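## Task

Take the red striped sock from the tray and fix it to an unoccupied peg of the sock dryer so it dangles downward. Dropping a sock and picking it up again is allowed. The other sock must stay in the tray. At the end the dryer must still hang from its rail, every sock that was already clipped must remain clipped, and the robot must have released everything and moved away. Nothing may count on the robot still holding it in place.

## Robot and tools

Robot: two arms, left_arm and right_arm, each with six revolute joints and a two-finger parallel gripper. Their root links sit at about (-0.003, +0.316, 0) m for left_arm and (-0.020, -0.372, 0) m for right_arm, each yawed only slightly. Joint ranges in rad, base to gripper: waist -2.618 to 3.054, shoulder 0.000 to 3.142, elbow 0.000 to 3.142, wrist pitch -1.571 to 1.571, wrist yaw -1.571 to 1.571, wrist roll -2.094 to 2.094. The elbow cannot become fully straight.

Frames: the scene frame has its origin on the table surface midway between the arms, +x pointing out across the table, +z up, and left_arm on the +y side. The arm names do not tell you which side of a camera picture an arm appears on. Gripper frame: the fingers extend along the gripper's +z and close along its y axis. The reported hand point lies between the finger pads, roughly 1 cm back from the tips.

execute_actions(actions): actions is a list of up to 15 actions, run one after another. Each action is a table of up to 15 rows; each row lasts one control step (1/30 s) and an action always lasts 15 steps, so a short table repeats its final row. Every row is one flat list of 14 numbers, each in [-1, 1], covering both arms even if one stays still: left_arm dx, dy, dz, rx, ry, rz, opening, then right_arm dx, dy, dz, rx, ry, rz, opening. dx..rz are an offset, not a pose: they describe the target relative to that gripper's measured pose when the action began, expressed in the gripper's own axes. All rows of an action refer to that same starting pose; they do not add up row by row. For the first action in a call, the start is the pose last reported. Scale: 1.0 equals 0.6 m of translation or 180 degrees of rotation; rx, ry, rz form a single rotation vector. opening is an absolute setting, not an offset: +1 fully open (0.093 m gap), -1 closed. An empty actions list moves nothing and just returns state and images.

Motion behaviour: each step the commanded target is limited to 70 mm and 16 degrees away from the current measured pose, so large offsets need several steps or actions, and after an action an arm travels at most to its last limited target, not your full offset; send the remainder next. Position wins over orientation when both cannot be met. Joint friction may leave the hand up to about 31 mm short, and very small commands may not move it.

Results: the state line gives, for each arm, end_effector_position (metres) and end_effector_quat_wxyz in the scene frame; accuracy worsens at long reach. Hand target lines show where the controller is currently steering each gripper. A pose unreachable line means the clearance check altered or stopped the command for the named arm. Step readings list hand positions at some steps; HELD with an arm label means that arm's row was partly or fully restrained on that step. grip_measured is the gripper motor on the opening scale (+1 open, -1 closed); pads close together near -0.94 and each millimetre of held width adds about 0.0208, with a fixed per-gripper error up to about 0.02. It keeps moving toward your number after the pads touch, so it barely reveals contact. Sending a number further below the object's width reading squeezes harder, up to roughly 50 to 62 N per pad (less on thin parts). To keep a grasp, keep sending the same closing number. Joint positions end with the finger gap in metres, which floors at zero. MOTOR HOT appears from 75 °C; at 90 °C that arm halts for 10 seconds, and at 100 °C it goes limp and drops; both are reported as OVER-TEMPERATURE FAULT. Avoid holding loads longer than needed, including while thinking, since the robot keeps its last command meanwhile.

zoom_image(camera, region): camera is one of cam_head_left, cam_head_right, cam_high, cam_low, cam_left_wrist, cam_right_wrist (all 504x504). region is [x0, y0, x1, y1] in pixels of that camera's latest image, origin top-left, no larger than 504 by 504. It returns a more detailed crop.

read_manual(section): returns only licence and notice text (section "licences", the default); it does not move anything.

finished_scene(scene): pass the integer number of the scene you are ending. It lets the robot hold the last command, then ends the scene for good and reports whether the goal was met. A reply with no tool call ends everything.

Suggested order: inspect the tray, dryer and free pegs with cameras and zooms; approach the target sock with an open gripper, close, lift; open a free peg's clip (possibly with the other arm), put the sock's edge in, let the clip close so the sock hangs; check it holds on its own; open the grippers and withdraw; then call finished_scene.

Avoid: knocking rigid objects off the table (this fails the task; cloth is exempt), pulling the dryer off its rail, unclipping already hung socks, disturbing the other tray sock, the arms colliding or pressing on each other, drops, slams and hard pushes. Occasional external tugs on held items or nudges to loose ones may occur.

Each tool is called after "Emit:" as name(argument=value, ...) on one line, values as JSON.

## Session

I'll start by observing the scene.

Emit:
execute_actions(actions=[])

Scene clock: 0.00 s.
left_arm: end_effector_position=(+0.0051, +0.2036, +0.1221) grip_measured=+0.996 end_effector_quat_wxyz=(+0.093, +0.672, +0.733, +0.051) | right_arm: end_effector_position=(+0.2352, -0.4096, +0.2068) grip_measured=+0.981 end_effector_quat_wxyz=(+0.647, +0.020, +0.723, +0.242)
Joint positions: left_arm=[-1.745  0.911  0.824 -1.487 -0.214 -0.338  0.093] | right_arm=[-0.914  0.676  0.208  0.371 -1.094  0.298  0.092]
Joint velocities: left_arm=[ 0.002 -0.012 -0.012  0.007 -0.051 -0.022 -0.001] | right_arm=[-0.022 -0.002  0.007 -0.051 -0.007 -0.051 -0.001]
Hand target (left_arm): +0.005, +0.204, +0.122; +0.093, +0.672, +0.733, +0.051
Hand target (right_arm): +0.235, -0.410, +0.207; +0.647, +0.020, +0.723, +0.242

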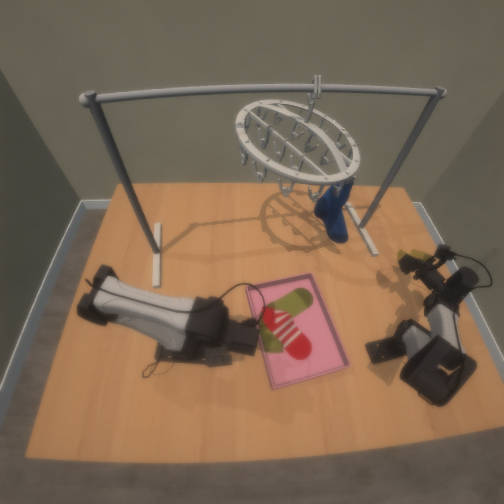

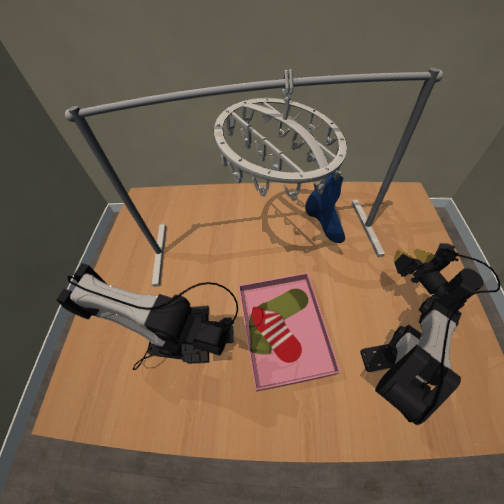

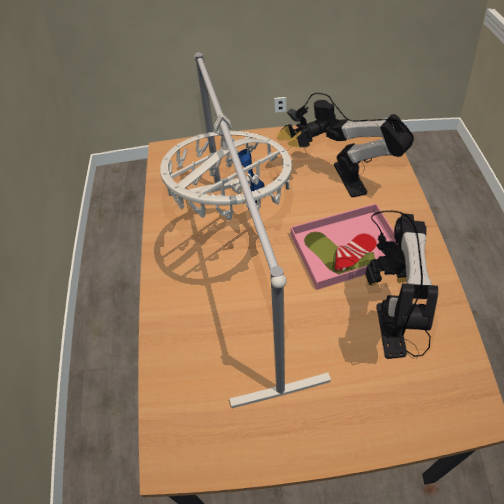

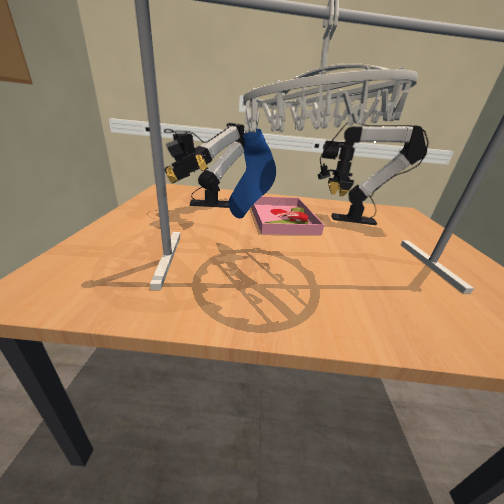

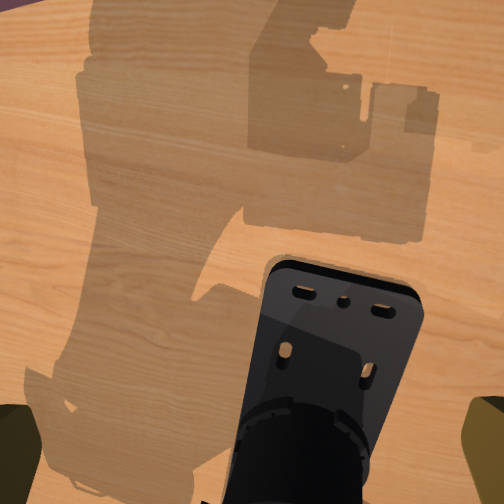

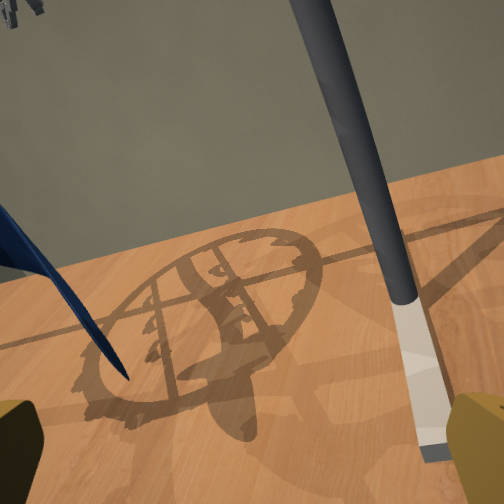

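Emit:
zoom_image(camera="cam_head_left", region=[210, 60, 390, 260])

Emit:
zoom_image(camera="cam_low", region=[210, 0, 440, 240])

Emit:
zoom_image(camera="cam_high", region=[140, 100, 320, 260])

Emit:
zoom_image(camera="cam_head_right", region=[190, 60, 370, 260])

Region (210, 60, 390, 260) of cam_head_left's 504x504 image, scaled by 2.520, with more detail than that image has; it fills the left 454 columns of this view, and the rest is white.

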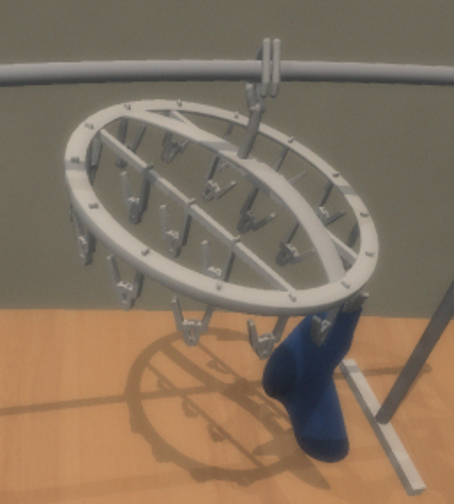

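Region (210, 0, 440, 240) of cam_low's 504x504 image, scaled by 2.100, with more detail than that image has; it fills the left 483 columns of this view, and the rest is white.

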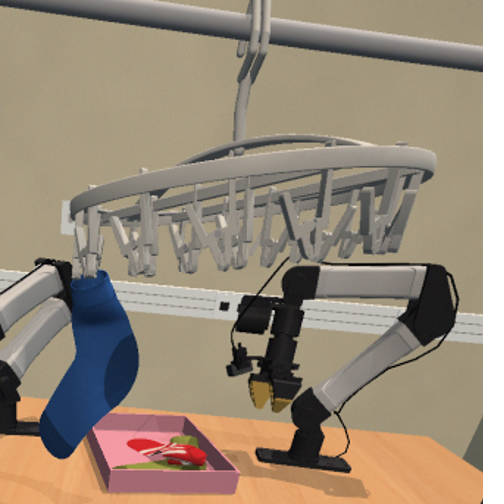

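Region (140, 100, 320, 260) of cam_high's 504x504 image, scaled by 2.800, with more detail than that image has.

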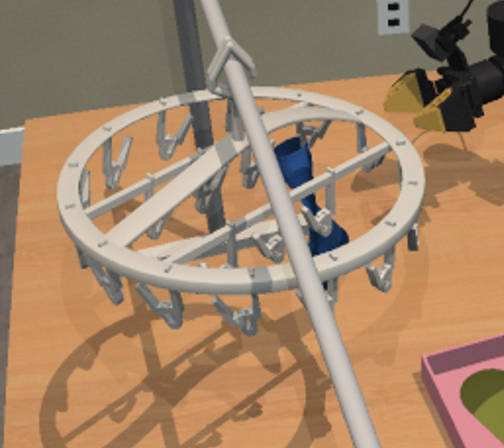

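Region (190, 60, 370, 260) of cam_head_right's 504x504 image, scaled by 2.520, with more detail than that image has; it fills the left 454 columns of this view, and the rest is white.

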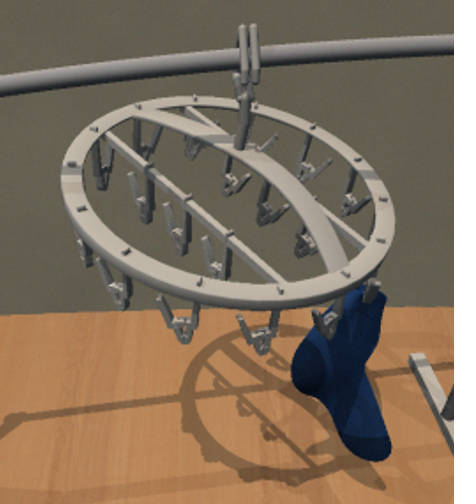

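Emit:
zoom_image(camera="cam_head_left", region=[230, 140, 370, 220])

Emit:
zoom_image(camera="cam_head_left", region=[230, 260, 370, 400])

Emit:
zoom_image(camera="cam_low", region=[235, 60, 425, 150])

Emit:
zoom_image(camera="cam_high", region=[270, 190, 420, 300])

Region (230, 140, 370, 220) of cam_head_left's 504x504 image, scaled by 3.600, with more detail than that image has; it fills the top 288 rows of this view, and the rest is white.

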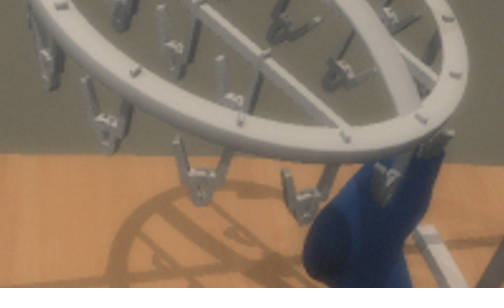

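Region (230, 260, 370, 400) of cam_head_left's 504x504 image, scaled by 3.600, with more detail than that image has.

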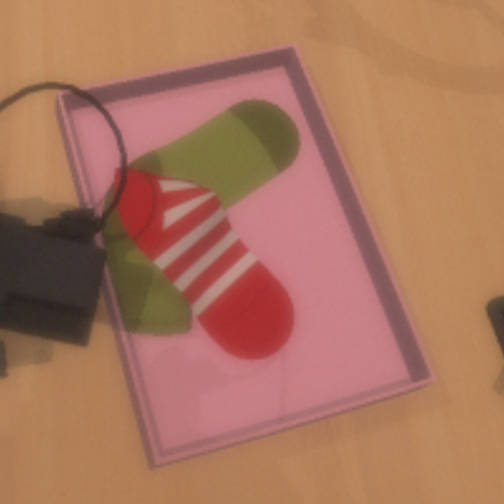

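Region (235, 60, 425, 150) of cam_low's 504x504 image, scaled by 2.653, with more detail than that image has; it fills the top 239 rows of this view, and the rest is white.

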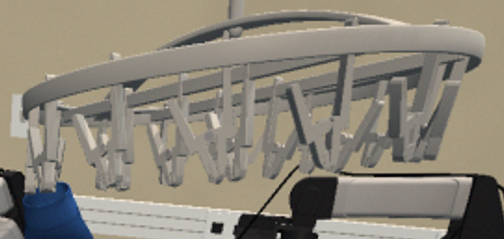

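Region (270, 190, 420, 300) of cam_high's 504x504 image, scaled by 3.360, with more detail than that image has; it fills the top 370 rows of this view, and the rest is white.

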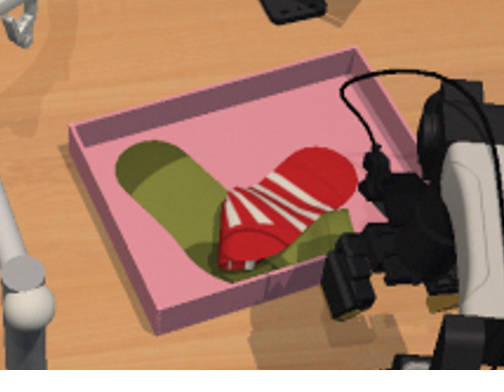

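Emit:
execute_actions(actions=[[[-0.014,0.003,-0.001,0.007,0,0,1, 0,0.016,0,0,-0.004,-0.004,1],[-0.028,0.006,-0.002,0.013,0,0,1, -0.001,0.032,0,0,-0.008,-0.008,1],[-0.042,0.009,-0.002,0.02,0,0,1, -0.002,0.048,0,0,-0.012,-0.012,1],[-0.056,0.012,-0.003,0.026,0,0,1, -0.003,0.064,0,0,-0.016,-0.016,1],[-0.07,0.014,-0.004,0.033,0,0,1, -0.004,0.08,0,0,-0.02,-0.02,1],[-0.084,0.017,-0.005,0.04,0,0,1, -0.005,0.096,0,0,-0.024,-0.024,1],[-0.098,0.02,-0.006,0.046,0,0,1, -0.006,0.112,0,0,-0.028,-0.028,1],[-0.112,0.023,-0.007,0.053,0,0,1, -0.007,0.128,0,0,-0.032,-0.032,1],[-0.126,0.026,-0.008,0.06,0,0,1, -0.008,0.144,0,0,-0.036,-0.036,1],[-0.14,0.029,-0.008,0.066,0,0,1, -0.009,0.16,0,0,-0.04,-0.04,1]]])

Scene clock: 120.50 s.
left_arm: end_effector_position=(+0.0323, +0.1324, +0.1318) grip_measured=+0.996 end_effector_quat_wxyz=(+0.032, +0.661, +0.749, +0.001) | right_arm: end_effector_position=(+0.1971, -0.3124, +0.2591) grip_measured=+0.981 end_effector_quat_wxyz=(+0.713, -0.084, +0.650, +0.249)
Joint positions: left_arm=[-1.344  1.195  1.013 -1.34  -0.043  0.027  0.093] | right_arm=[-0.371  0.112  0.189  0.106 -0.679  0.322  0.092]
Joint velocities: left_arm=[ 0.037  0.139  0.007  0.081  0.212  0.286 -0.   ] | right_arm=[ 0.647 -0.144  0.002 -0.725  1.077 -0.095  0.   ]
Hand target (left_arm): +0.028, +0.121, +0.137; +0.028, +0.678, +0.734, -0.025
Hand target (right_arm): +0.204, -0.328, +0.247; +0.704, -0.029, +0.677, +0.213
Off the commanded pose (left_arm): 0.012 m, 4 deg.
Off the commanded pose (right_arm): 0.022 m, 11 deg.
Step readings (end_effector_position):
0: left_arm (+0.0051, +0.2036, +0.1221) | right_arm (+0.2352, -0.4096, +0.2068)
1: left_arm (+0.0057, +0.2034, +0.1220) | right_arm (+0.2351, -0.4090, +0.2077)
2: left_arm (+0.0080, +0.2030, +0.1216) | right_arm (+0.2344, -0.4059, +0.2103)
4: left_arm (+0.0147, +0.1994, +0.1215) | right_arm (+0.2301, -0.3912, +0.2214)
8: left_arm (+0.0257, +0.1751, +0.1276) | right_arm (+0.2133, -0.3506, +0.2507)
15: end_effector_position above

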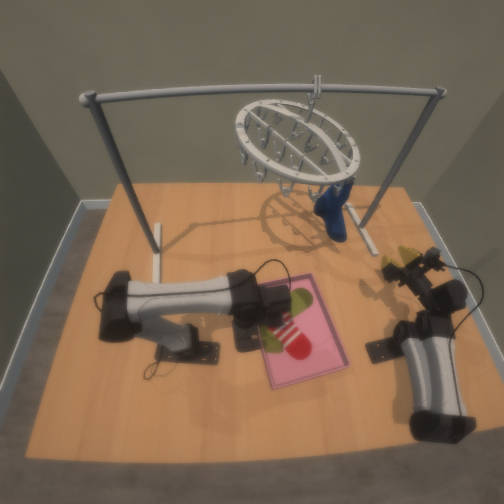

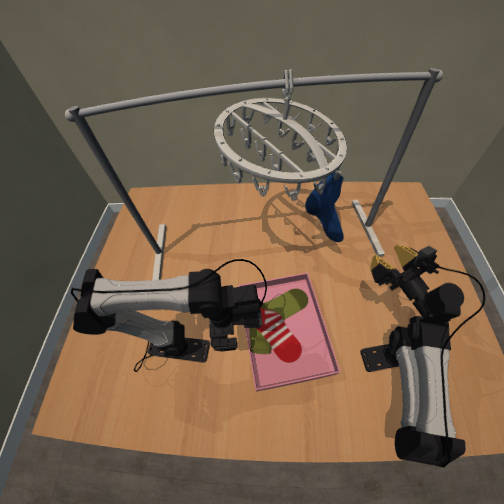

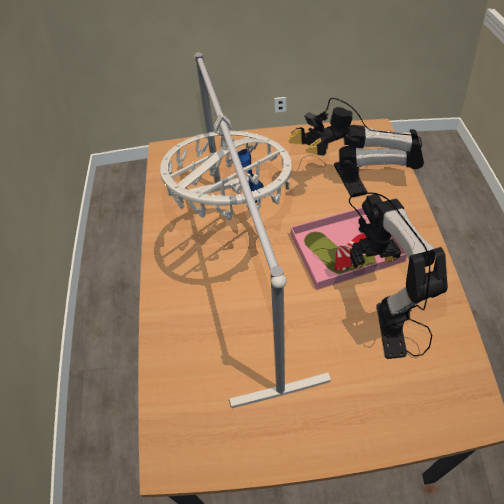

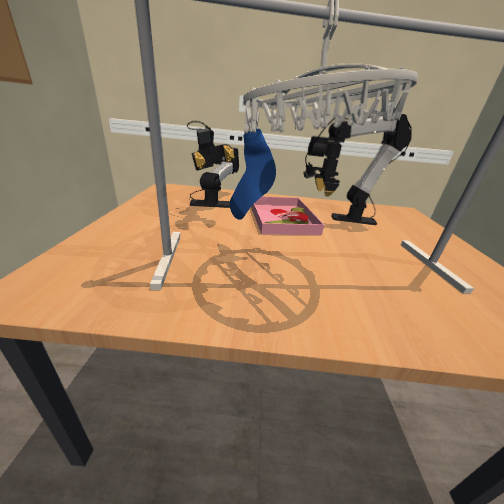

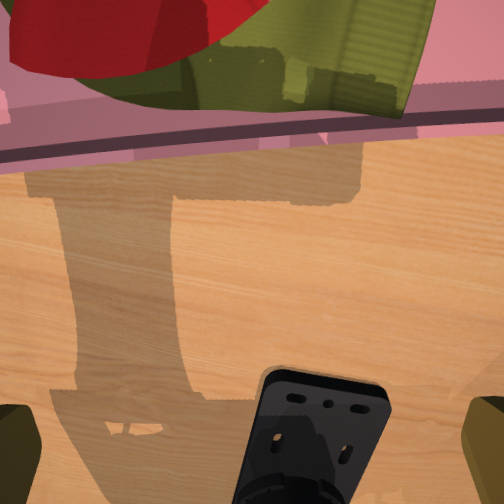

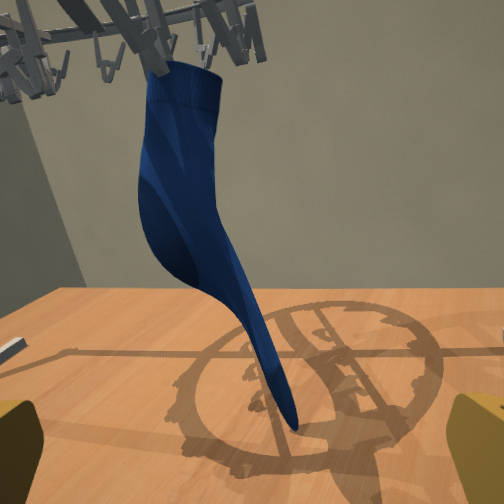

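Emit:
execute_actions(actions=[])

Scene clock: 124.60 s.
left_arm: end_effector_position=(+0.0255, +0.1309, +0.1311) grip_measured=+0.996 end_effector_quat_wxyz=(+0.018, +0.680, +0.733, -0.014) | right_arm: end_effector_position=(+0.2078, -0.3298, +0.2390) grip_measured=+0.981 end_effector_quat_wxyz=(+0.698, -0.023, +0.682, +0.217)
Joint positions: left_arm=[-1.343  1.199  1.013 -1.339 -0.001  0.076  0.093] | right_arm=[-0.338  0.108  0.189 -0.002 -0.523  0.306  0.092]
Joint velocities: left_arm=[-0.012 -0.007 -0.007  0.037  0.007 -0.007 -0.   ] | right_arm=[ 0.007 -0.007  0.002  0.037 -0.022 -0.037  0.   ]
Hand target (left_arm): +0.028, +0.121, +0.137; +0.028, +0.678, +0.734, -0.025
Hand target (right_arm): +0.205, -0.328, +0.246; +0.704, -0.029, +0.677, +0.213
Off the commanded pose (left_arm): 0.011 m, 1 deg.
Off the commanded pose (right_arm): 0.009 m, 3 deg.

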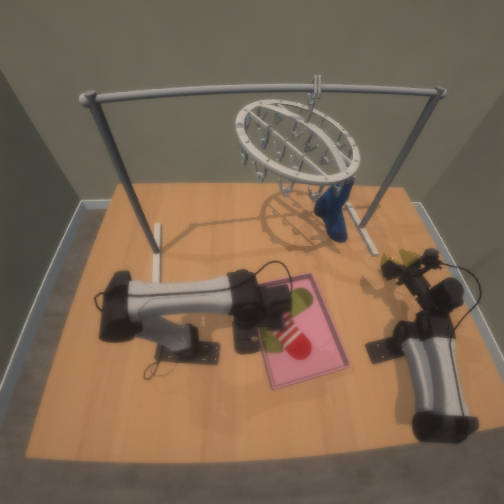

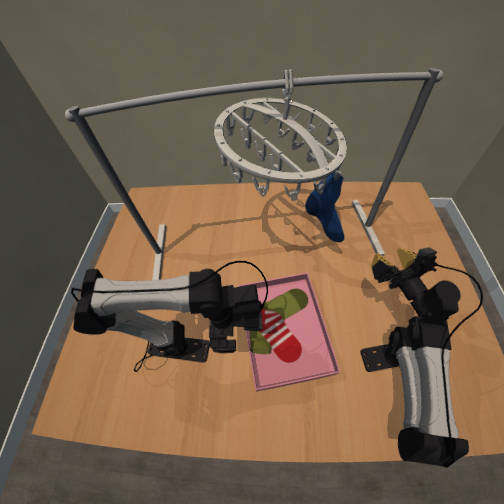

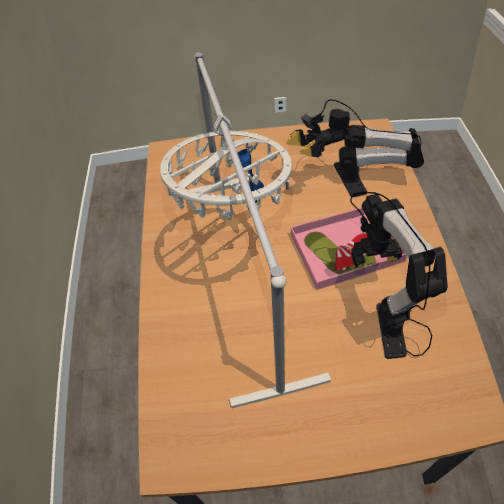

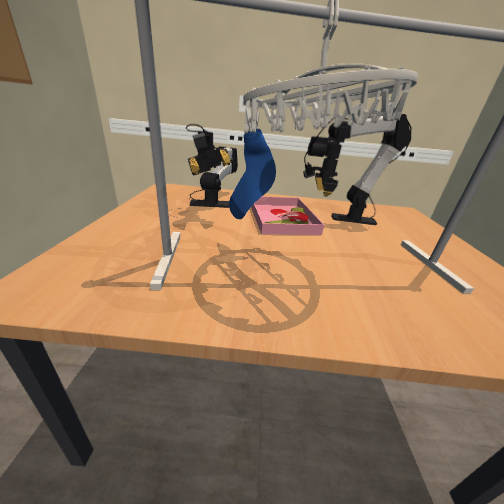

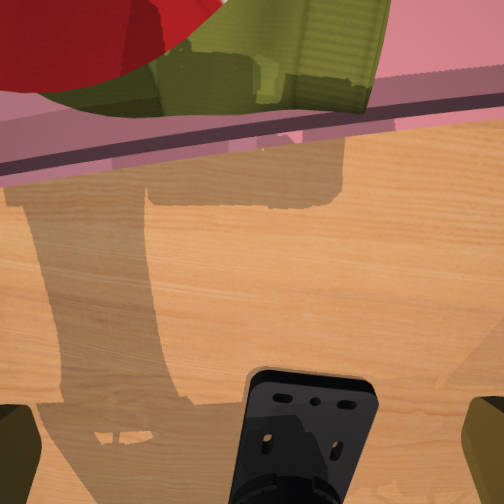

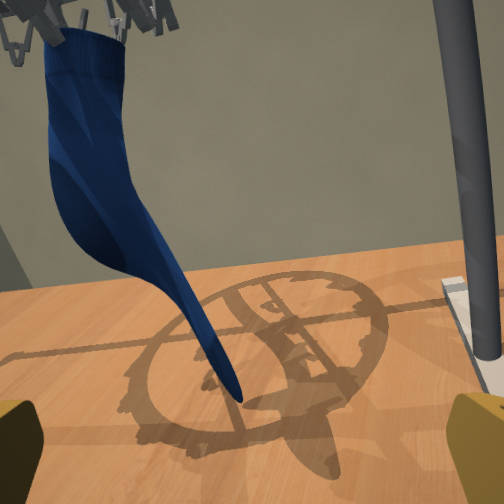

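Emit:
execute_actions(actions=[[[-0.015,0.001,0,0,0,0,1, -0.004,0.016,0.003,-0.008,-0.003,-0.004,1],[-0.03,0.001,-0.001,0,0,0,1, -0.007,0.032,0.007,-0.015,-0.006,-0.009,1],[-0.044,0.002,-0.001,0,0,0,1, -0.011,0.047,0.01,-0.023,-0.009,-0.013,1],[-0.059,0.002,-0.001,0,0,0,1, -0.014,0.063,0.014,-0.031,-0.012,-0.018,1],[-0.073,0.003,-0.002,0,0,0,1, -0.018,0.079,0.017,-0.039,-0.015,-0.022,1],[-0.088,0.003,-0.002,0,0,0,1, -0.022,0.095,0.02,-0.046,-0.018,-0.026,1],[-0.103,0.004,-0.002,0,0,0,1, -0.025,0.11,0.024,-0.054,-0.021,-0.031,1],[-0.117,0.004,-0.003,0,0,0,1, -0.029,0.126,0.027,-0.062,-0.024,-0.035,1],[-0.132,0.005,-0.003,0,0,0,1, -0.033,0.142,0.031,-0.07,-0.027,-0.04,1],[-0.147,0.005,-0.003,0,0,0,1, -0.036,0.158,0.034,-0.077,-0.031,-0.044,1],[-0.161,0.006,-0.004,0,0,0,1, -0.04,0.174,0.038,-0.085,-0.034,-0.048,1],[-0.176,0.006,-0.004,0,0,0,1, -0.043,0.189,0.041,-0.093,-0.037,-0.053,1],[-0.191,0.007,-0.004,0,0,0,1, -0.047,0.205,0.044,-0.101,-0.04,-0.057,1],[-0.205,0.007,-0.005,0,0,0,1, -0.051,0.221,0.048,-0.108,-0.043,-0.062,1],[-0.22,0.008,-0.005,0,0,0,1, -0.054,0.237,0.051,-0.116,-0.046,-0.066,1]]])

Emit:
execute_actions(actions=[])

Scene clock: 150.30 s.
left_arm: end_effector_position=(+0.0375, +0.0289, +0.1347) grip_measured=+0.996 end_effector_quat_wxyz=(+0.009, +0.680, +0.733, -0.007) | right_arm: end_effector_position=(+0.1751, -0.2186, +0.2751) grip_measured=+0.981 end_effector_quat_wxyz=(+0.689, -0.207, +0.619, +0.315)
Joint positions: left_arm=[-1.355  1.616  1.375 -1.306 -0.001  0.064  0.093] | right_arm=[ 0.343  0.259  0.249  0.164 -0.257  0.144  0.092]
Joint velocities: left_arm=[-0.022  0.96   1.048  0.022 -0.095  0.037  0.   ] | right_arm=[ 1.336  0.999  0.325  0.711  0.623 -0.535 -0.001]
Hand target (left_arm): +0.038, +0.003, +0.139; +0.021, +0.680, +0.733, -0.017
Hand target (right_arm): +0.176, -0.213, +0.306; +0.730, -0.220, +0.579, +0.288
Off the commanded pose (left_arm): 0.030 m, 1 deg.
Off the commanded pose (right_arm): 0.042 m, 10 deg.
Step readings (end_effector_position):
0: left_arm (+0.0255, +0.1309, +0.1311) | right_arm (+0.2078, -0.3298, +0.2390)
1: left_arm (+0.0255, +0.1309, +0.1308) | right_arm (+0.2078, -0.3289, +0.2391)
2: left_arm (+0.0256, +0.1302, +0.1303) | right_arm (+0.2073, -0.3247, +0.2392)
4: left_arm (+0.0266, +0.1238, +0.1296) | right_arm (+0.2041, -0.3091, +0.2400)
8: left_arm (+0.0302, +0.0947, +0.1301) | right_arm (+0.1921, -0.2735, +0.2476)
15: end_effector_position above

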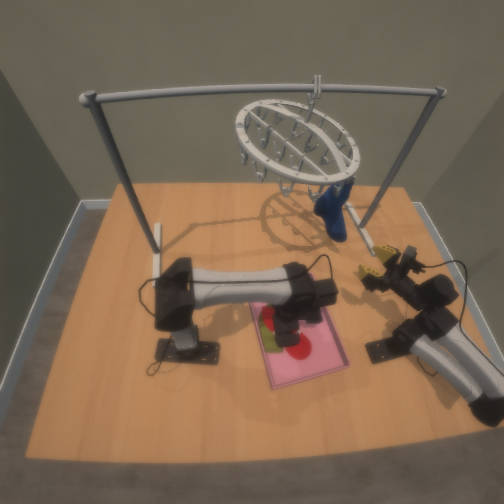

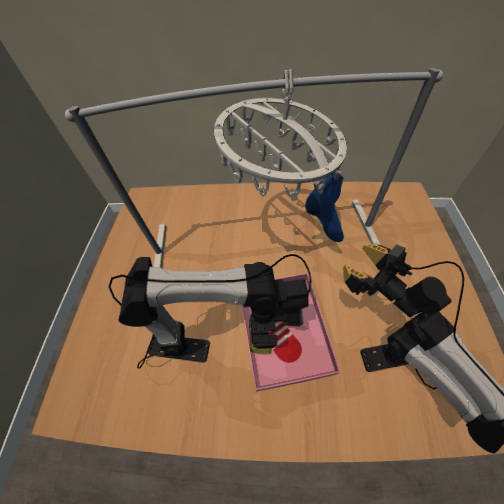

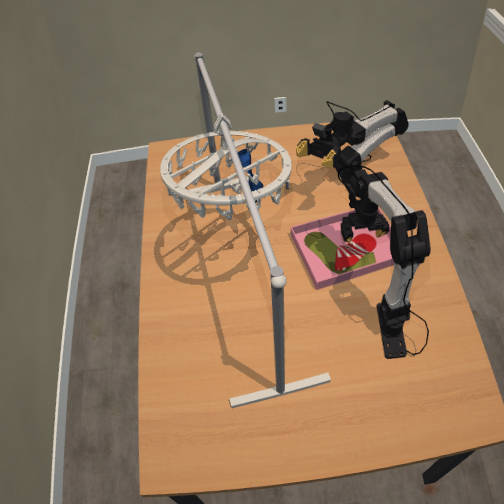

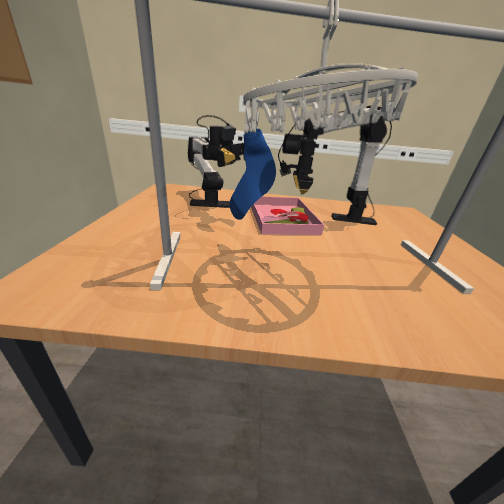

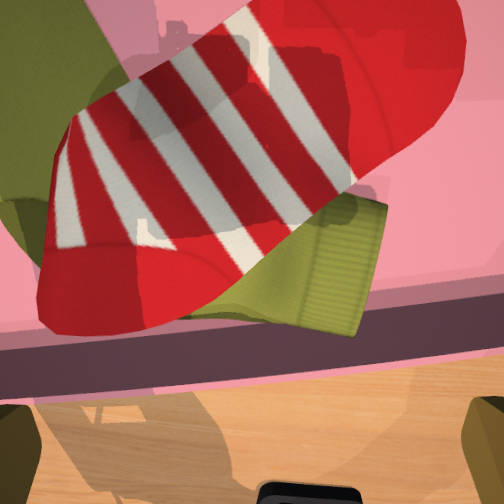

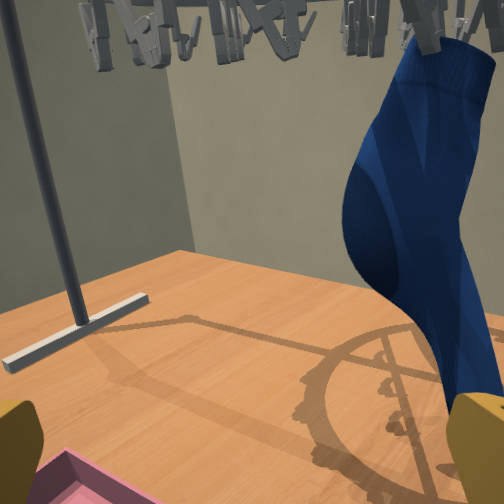

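Scene clock: 150.30 s.
left_arm: end_effector_position=(+0.0375, +0.0289, +0.1347) grip_measured=+0.996 end_effector_quat_wxyz=(+0.009, +0.680, +0.733, -0.007) | right_arm: end_effector_position=(+0.1751, -0.2186, +0.2751) grip_measured=+0.981 end_effector_quat_wxyz=(+0.689, -0.207, +0.619, +0.315)
Joint positions: left_arm=[-1.355  1.616  1.375 -1.306 -0.001  0.064  0.093] | right_arm=[ 0.343  0.259  0.249  0.164 -0.257  0.144  0.092]
Joint velocities: left_arm=[-0.022  0.96   1.048  0.022 -0.095  0.037  0.   ] | right_arm=[ 1.336  0.999  0.325  0.711  0.623 -0.535 -0.001]
Hand target (left_arm): +0.038, +0.003, +0.139; +0.021, +0.680, +0.733, -0.017
Hand target (right_arm): +0.176, -0.213, +0.306; +0.730, -0.220, +0.579, +0.288
Off the commanded pose (left_arm): 0.030 m, 1 deg.
Off the commanded pose (right_arm): 0.042 m, 10 deg.

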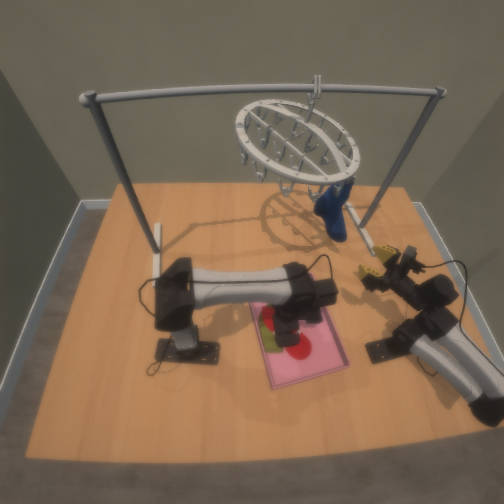

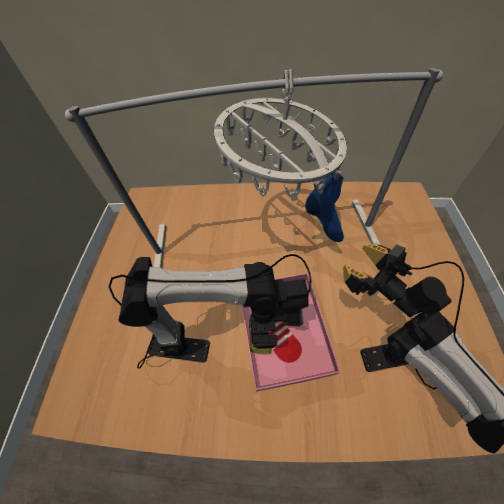

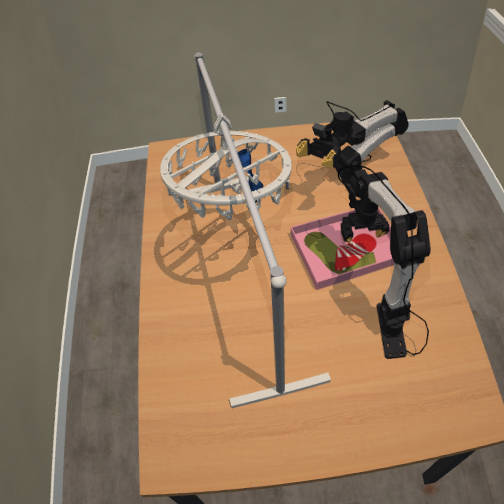

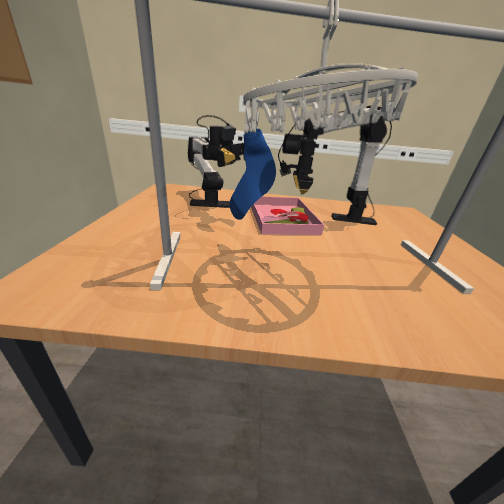

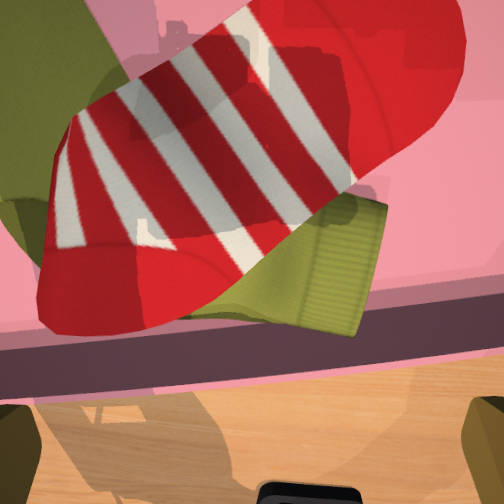

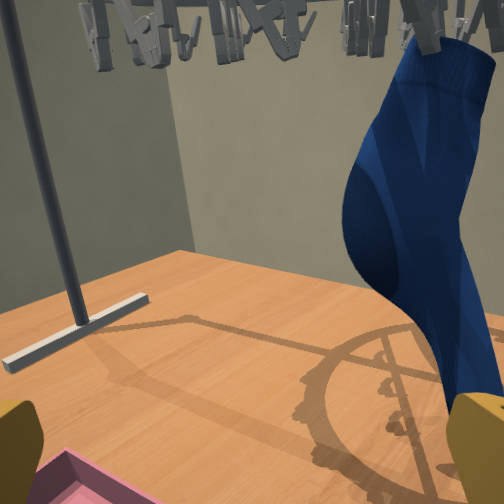

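Emit:
execute_actions(actions=[])

Scene clock: 150.97 s.
left_arm: end_effector_position=(+0.0399, +0.0087, +0.1326) grip_measured=+0.996 end_effector_quat_wxyz=(+0.015, +0.679, +0.734, -0.012) | right_arm: end_effector_position=(+0.1772, -0.2130, +0.2943) grip_measured=+0.981 end_effector_quat_wxyz=(+0.722, -0.220, +0.589, +0.289)
Joint positions: left_arm=[-1.356  1.679  1.434 -1.287 -0.001  0.06   0.093] | right_arm=[ 0.416  0.319  0.267  0.265 -0.17   0.061  0.092]
Joint velocities: left_arm=[-0.007 -0.002  0.002  0.007 -0.037 -0.022 -0.001] | right_arm=[ 0.017 -0.002  0.002  0.051  0.022  0.022 -0.   ]
Hand target (left_arm): +0.038, +0.003, +0.139; +0.021, +0.680, +0.733, -0.017
Hand target (right_arm): +0.176, -0.213, +0.306; +0.730, -0.220, +0.580, +0.288
Off the commanded pose (left_arm): 0.012 m, 0 deg.
Off the commanded pose (right_arm): 0.024 m, 5 deg.

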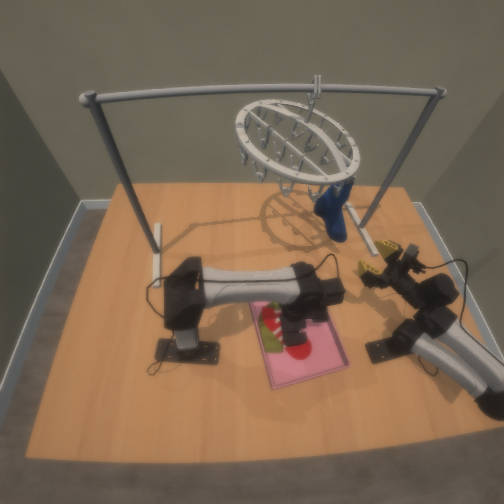

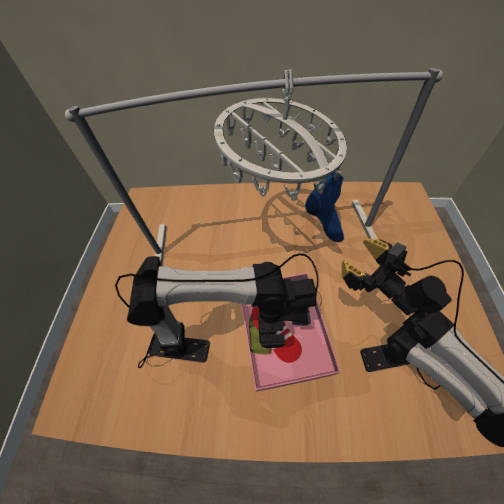

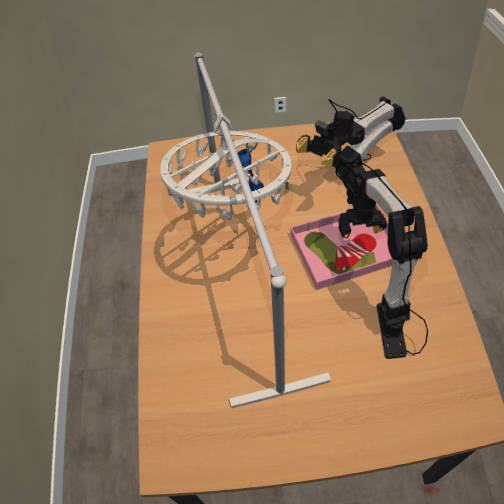

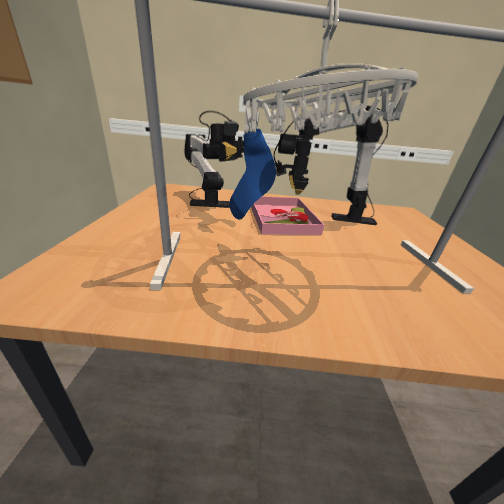

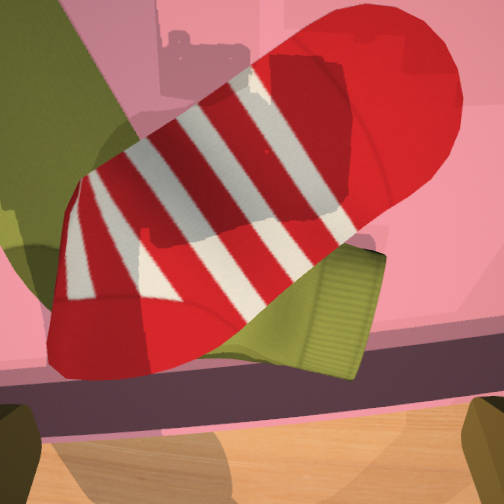

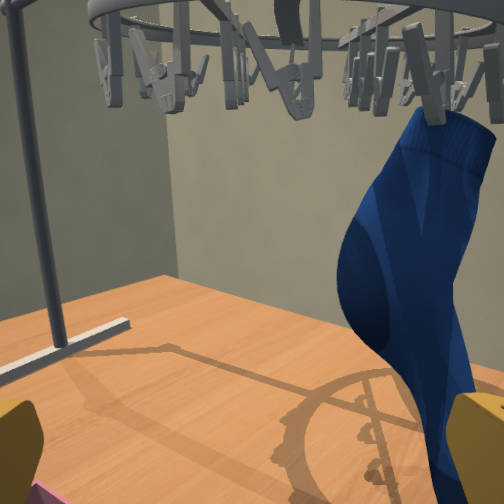

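Emit:
zoom_image(camera="cam_right_wrist", region=[80, 0, 340, 140])

Emit:
zoom_image(camera="cam_right_wrist", region=[230, 0, 504, 150])

Region (80, 0, 340, 140) of cam_right_wrist's 504x504 image, scaled by 1.938, with more detail than that image has; it fills the top 271 rows of this view, and the rest is white.

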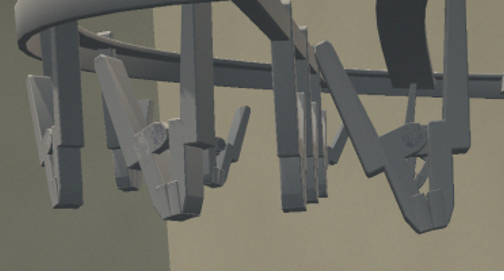

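Region (230, 0, 504, 150) of cam_right_wrist's 504x504 image, scaled by 1.839, with more detail than that image has; it fills the top 276 rows of this view, and the rest is white.

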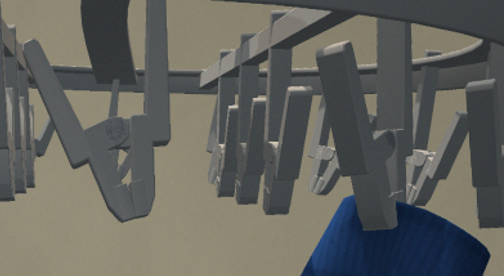

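Emit:
zoom_image(camera="cam_high", region=[155, 120, 300, 225])

Emit:
zoom_image(camera="cam_head_right", region=[205, 90, 355, 205])

Region (155, 120, 300, 225) of cam_high's 504x504 image, scaled by 3.476, with more detail than that image has; it fills the top 365 rows of this view, and the rest is white.

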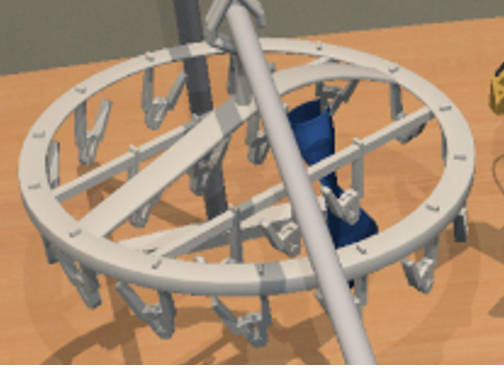

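Region (205, 90, 355, 205) of cam_head_right's 504x504 image, scaled by 3.360, with more detail than that image has; it fills the top 386 rows of this view, and the rest is white.

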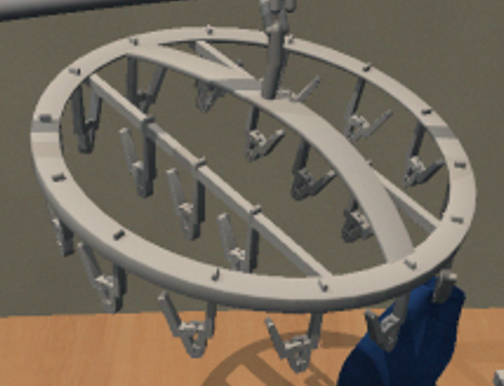

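Emit:
execute_actions(actions=[[[-0.008,-0.004,0.007,0,0,0.021,0.92, -0.008,0,0.002,0,0,0,1],[-0.015,-0.008,0.015,0,0,0.041,0.84, -0.015,0,0.003,0,0,0,1],[-0.023,-0.013,0.022,0,0,0.062,0.76, -0.023,0.001,0.005,0,0,0,1],[-0.03,-0.017,0.029,0,0,0.082,0.68, -0.03,0.001,0.007,0,0,0,1],[-0.038,-0.021,0.036,0,0,0.103,0.6, -0.038,0.001,0.008,0,0,0,1],[-0.046,-0.025,0.044,0,0,0.123,0.52, -0.046,0.001,0.01,0,0,0,1],[-0.053,-0.029,0.051,0,0,0.144,0.44, -0.053,0.001,0.011,0,0,0,1],[-0.061,-0.034,0.058,0,0,0.164,0.36, -0.061,0.002,0.013,0,0,0,1],[-0.068,-0.038,0.065,0,0,0.185,0.28, -0.068,0.002,0.015,0,0,0,1],[-0.076,-0.042,0.073,0,0,0.205,0.2, -0.076,0.002,0.016,0,0,0,1],[-0.084,-0.046,0.08,0,0,0.226,0.12, -0.084,0.002,0.018,0,0,0,1],[-0.091,-0.05,0.087,0,0,0.246,0.04, -0.091,0.002,0.02,0,0,0,1],[-0.099,-0.055,0.094,0,0,0.267,-0.04, -0.099,0.003,0.021,0,0,0,1],[-0.106,-0.059,0.102,0,0,0.287,-0.12, -0.106,0.003,0.023,0,0,0,1],[-0.114,-0.063,0.109,0,0,0.308,-0.19, -0.114,0.003,0.025,0,0,0,1]]])

Scene clock: 271.47 s.
left_arm: end_effector_position=(+0.0115, -0.0339, +0.0722) grip_measured=-0.154 end_effector_quat_wxyz=(-0.013, +0.874, +0.486, +0.013) | right_arm: end_effector_position=(+0.1742, -0.2151, +0.3591) grip_measured=+0.981 end_effector_quat_wxyz=(+0.734, -0.217, +0.574, +0.291)
Joint positions: left_arm=[-1.459  1.921  1.494 -1.177 -0.012  0.59   0.038] | right_arm=[ 0.416  0.403  0.493  0.163 -0.169  0.06   0.092]
Joint velocities: left_arm=[-0.183  0.632  0.432  0.256 -0.007  1.223 -0.073] | right_arm=[ 0.012  0.271  0.554 -0.315 -0.037  0.022 -0.001]
Hand target (left_arm): +0.007, -0.061, +0.070; +0.016, +0.919, +0.395, +0.006
Hand target (right_arm): +0.177, -0.213, +0.364; +0.723, -0.219, +0.588, +0.290
Off the commanded pose (left_arm): 0.031 m, 20 deg; orientation clipped at the last step of the last action.
Off the commanded pose (right_arm): 0.007 m, 2 deg.
Step readings (end_effector_position):
0: left_arm (+0.0399, +0.0087, +0.1326) | right_arm (+0.1773, -0.2132, +0.2944)
1: left_arm (+0.0399, +0.0087, +0.1326) | right_arm (+0.1773, -0.2132, +0.2944)
2: left_arm (+0.0397, +0.0084, +0.1321) | right_arm (+0.1773, -0.2132, +0.2947)
4: left_arm (+0.0371, +0.0057, +0.1285) | right_arm (+0.1769, -0.2134, +0.2980)
8: left_arm (+0.0266, -0.0049, +0.1086) | right_arm (+0.1750, -0.2147, +0.3203)
15: end_effector_position above

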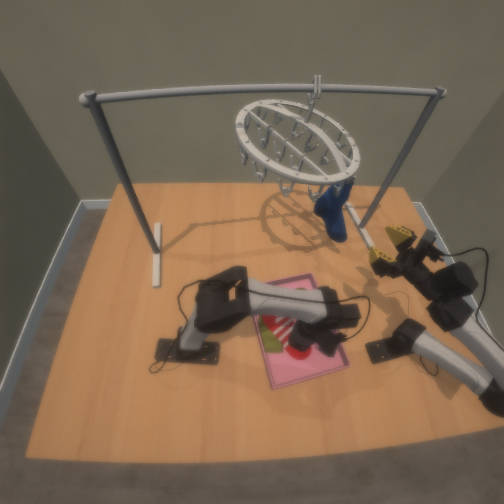

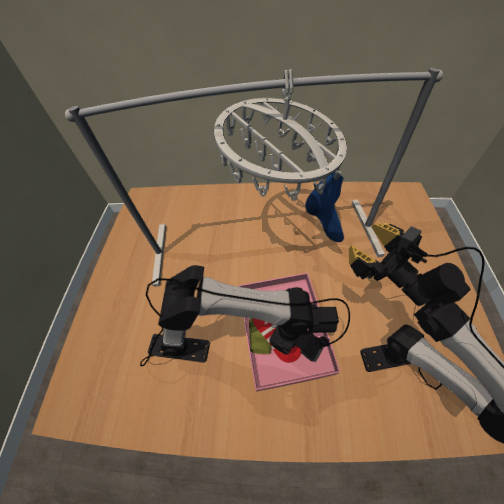

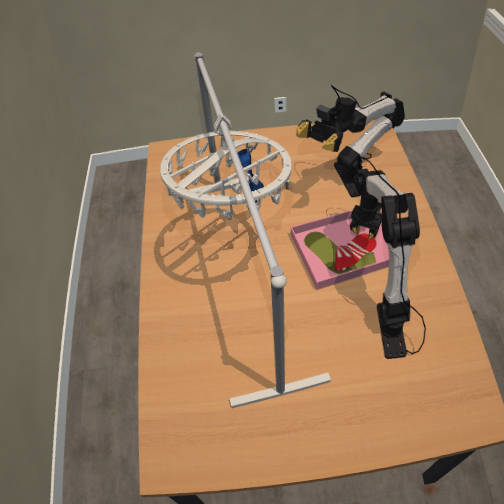

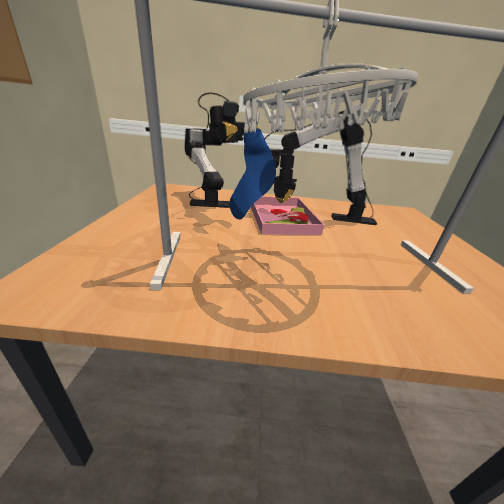

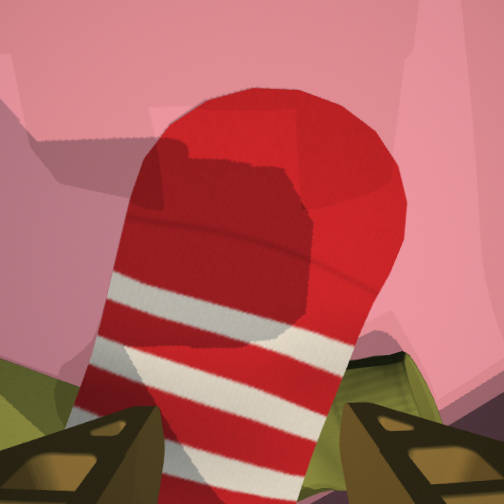

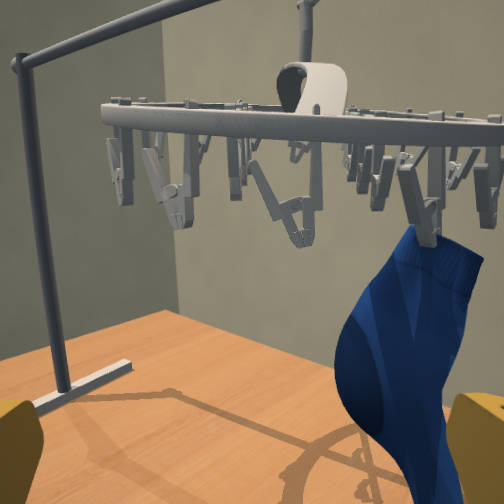

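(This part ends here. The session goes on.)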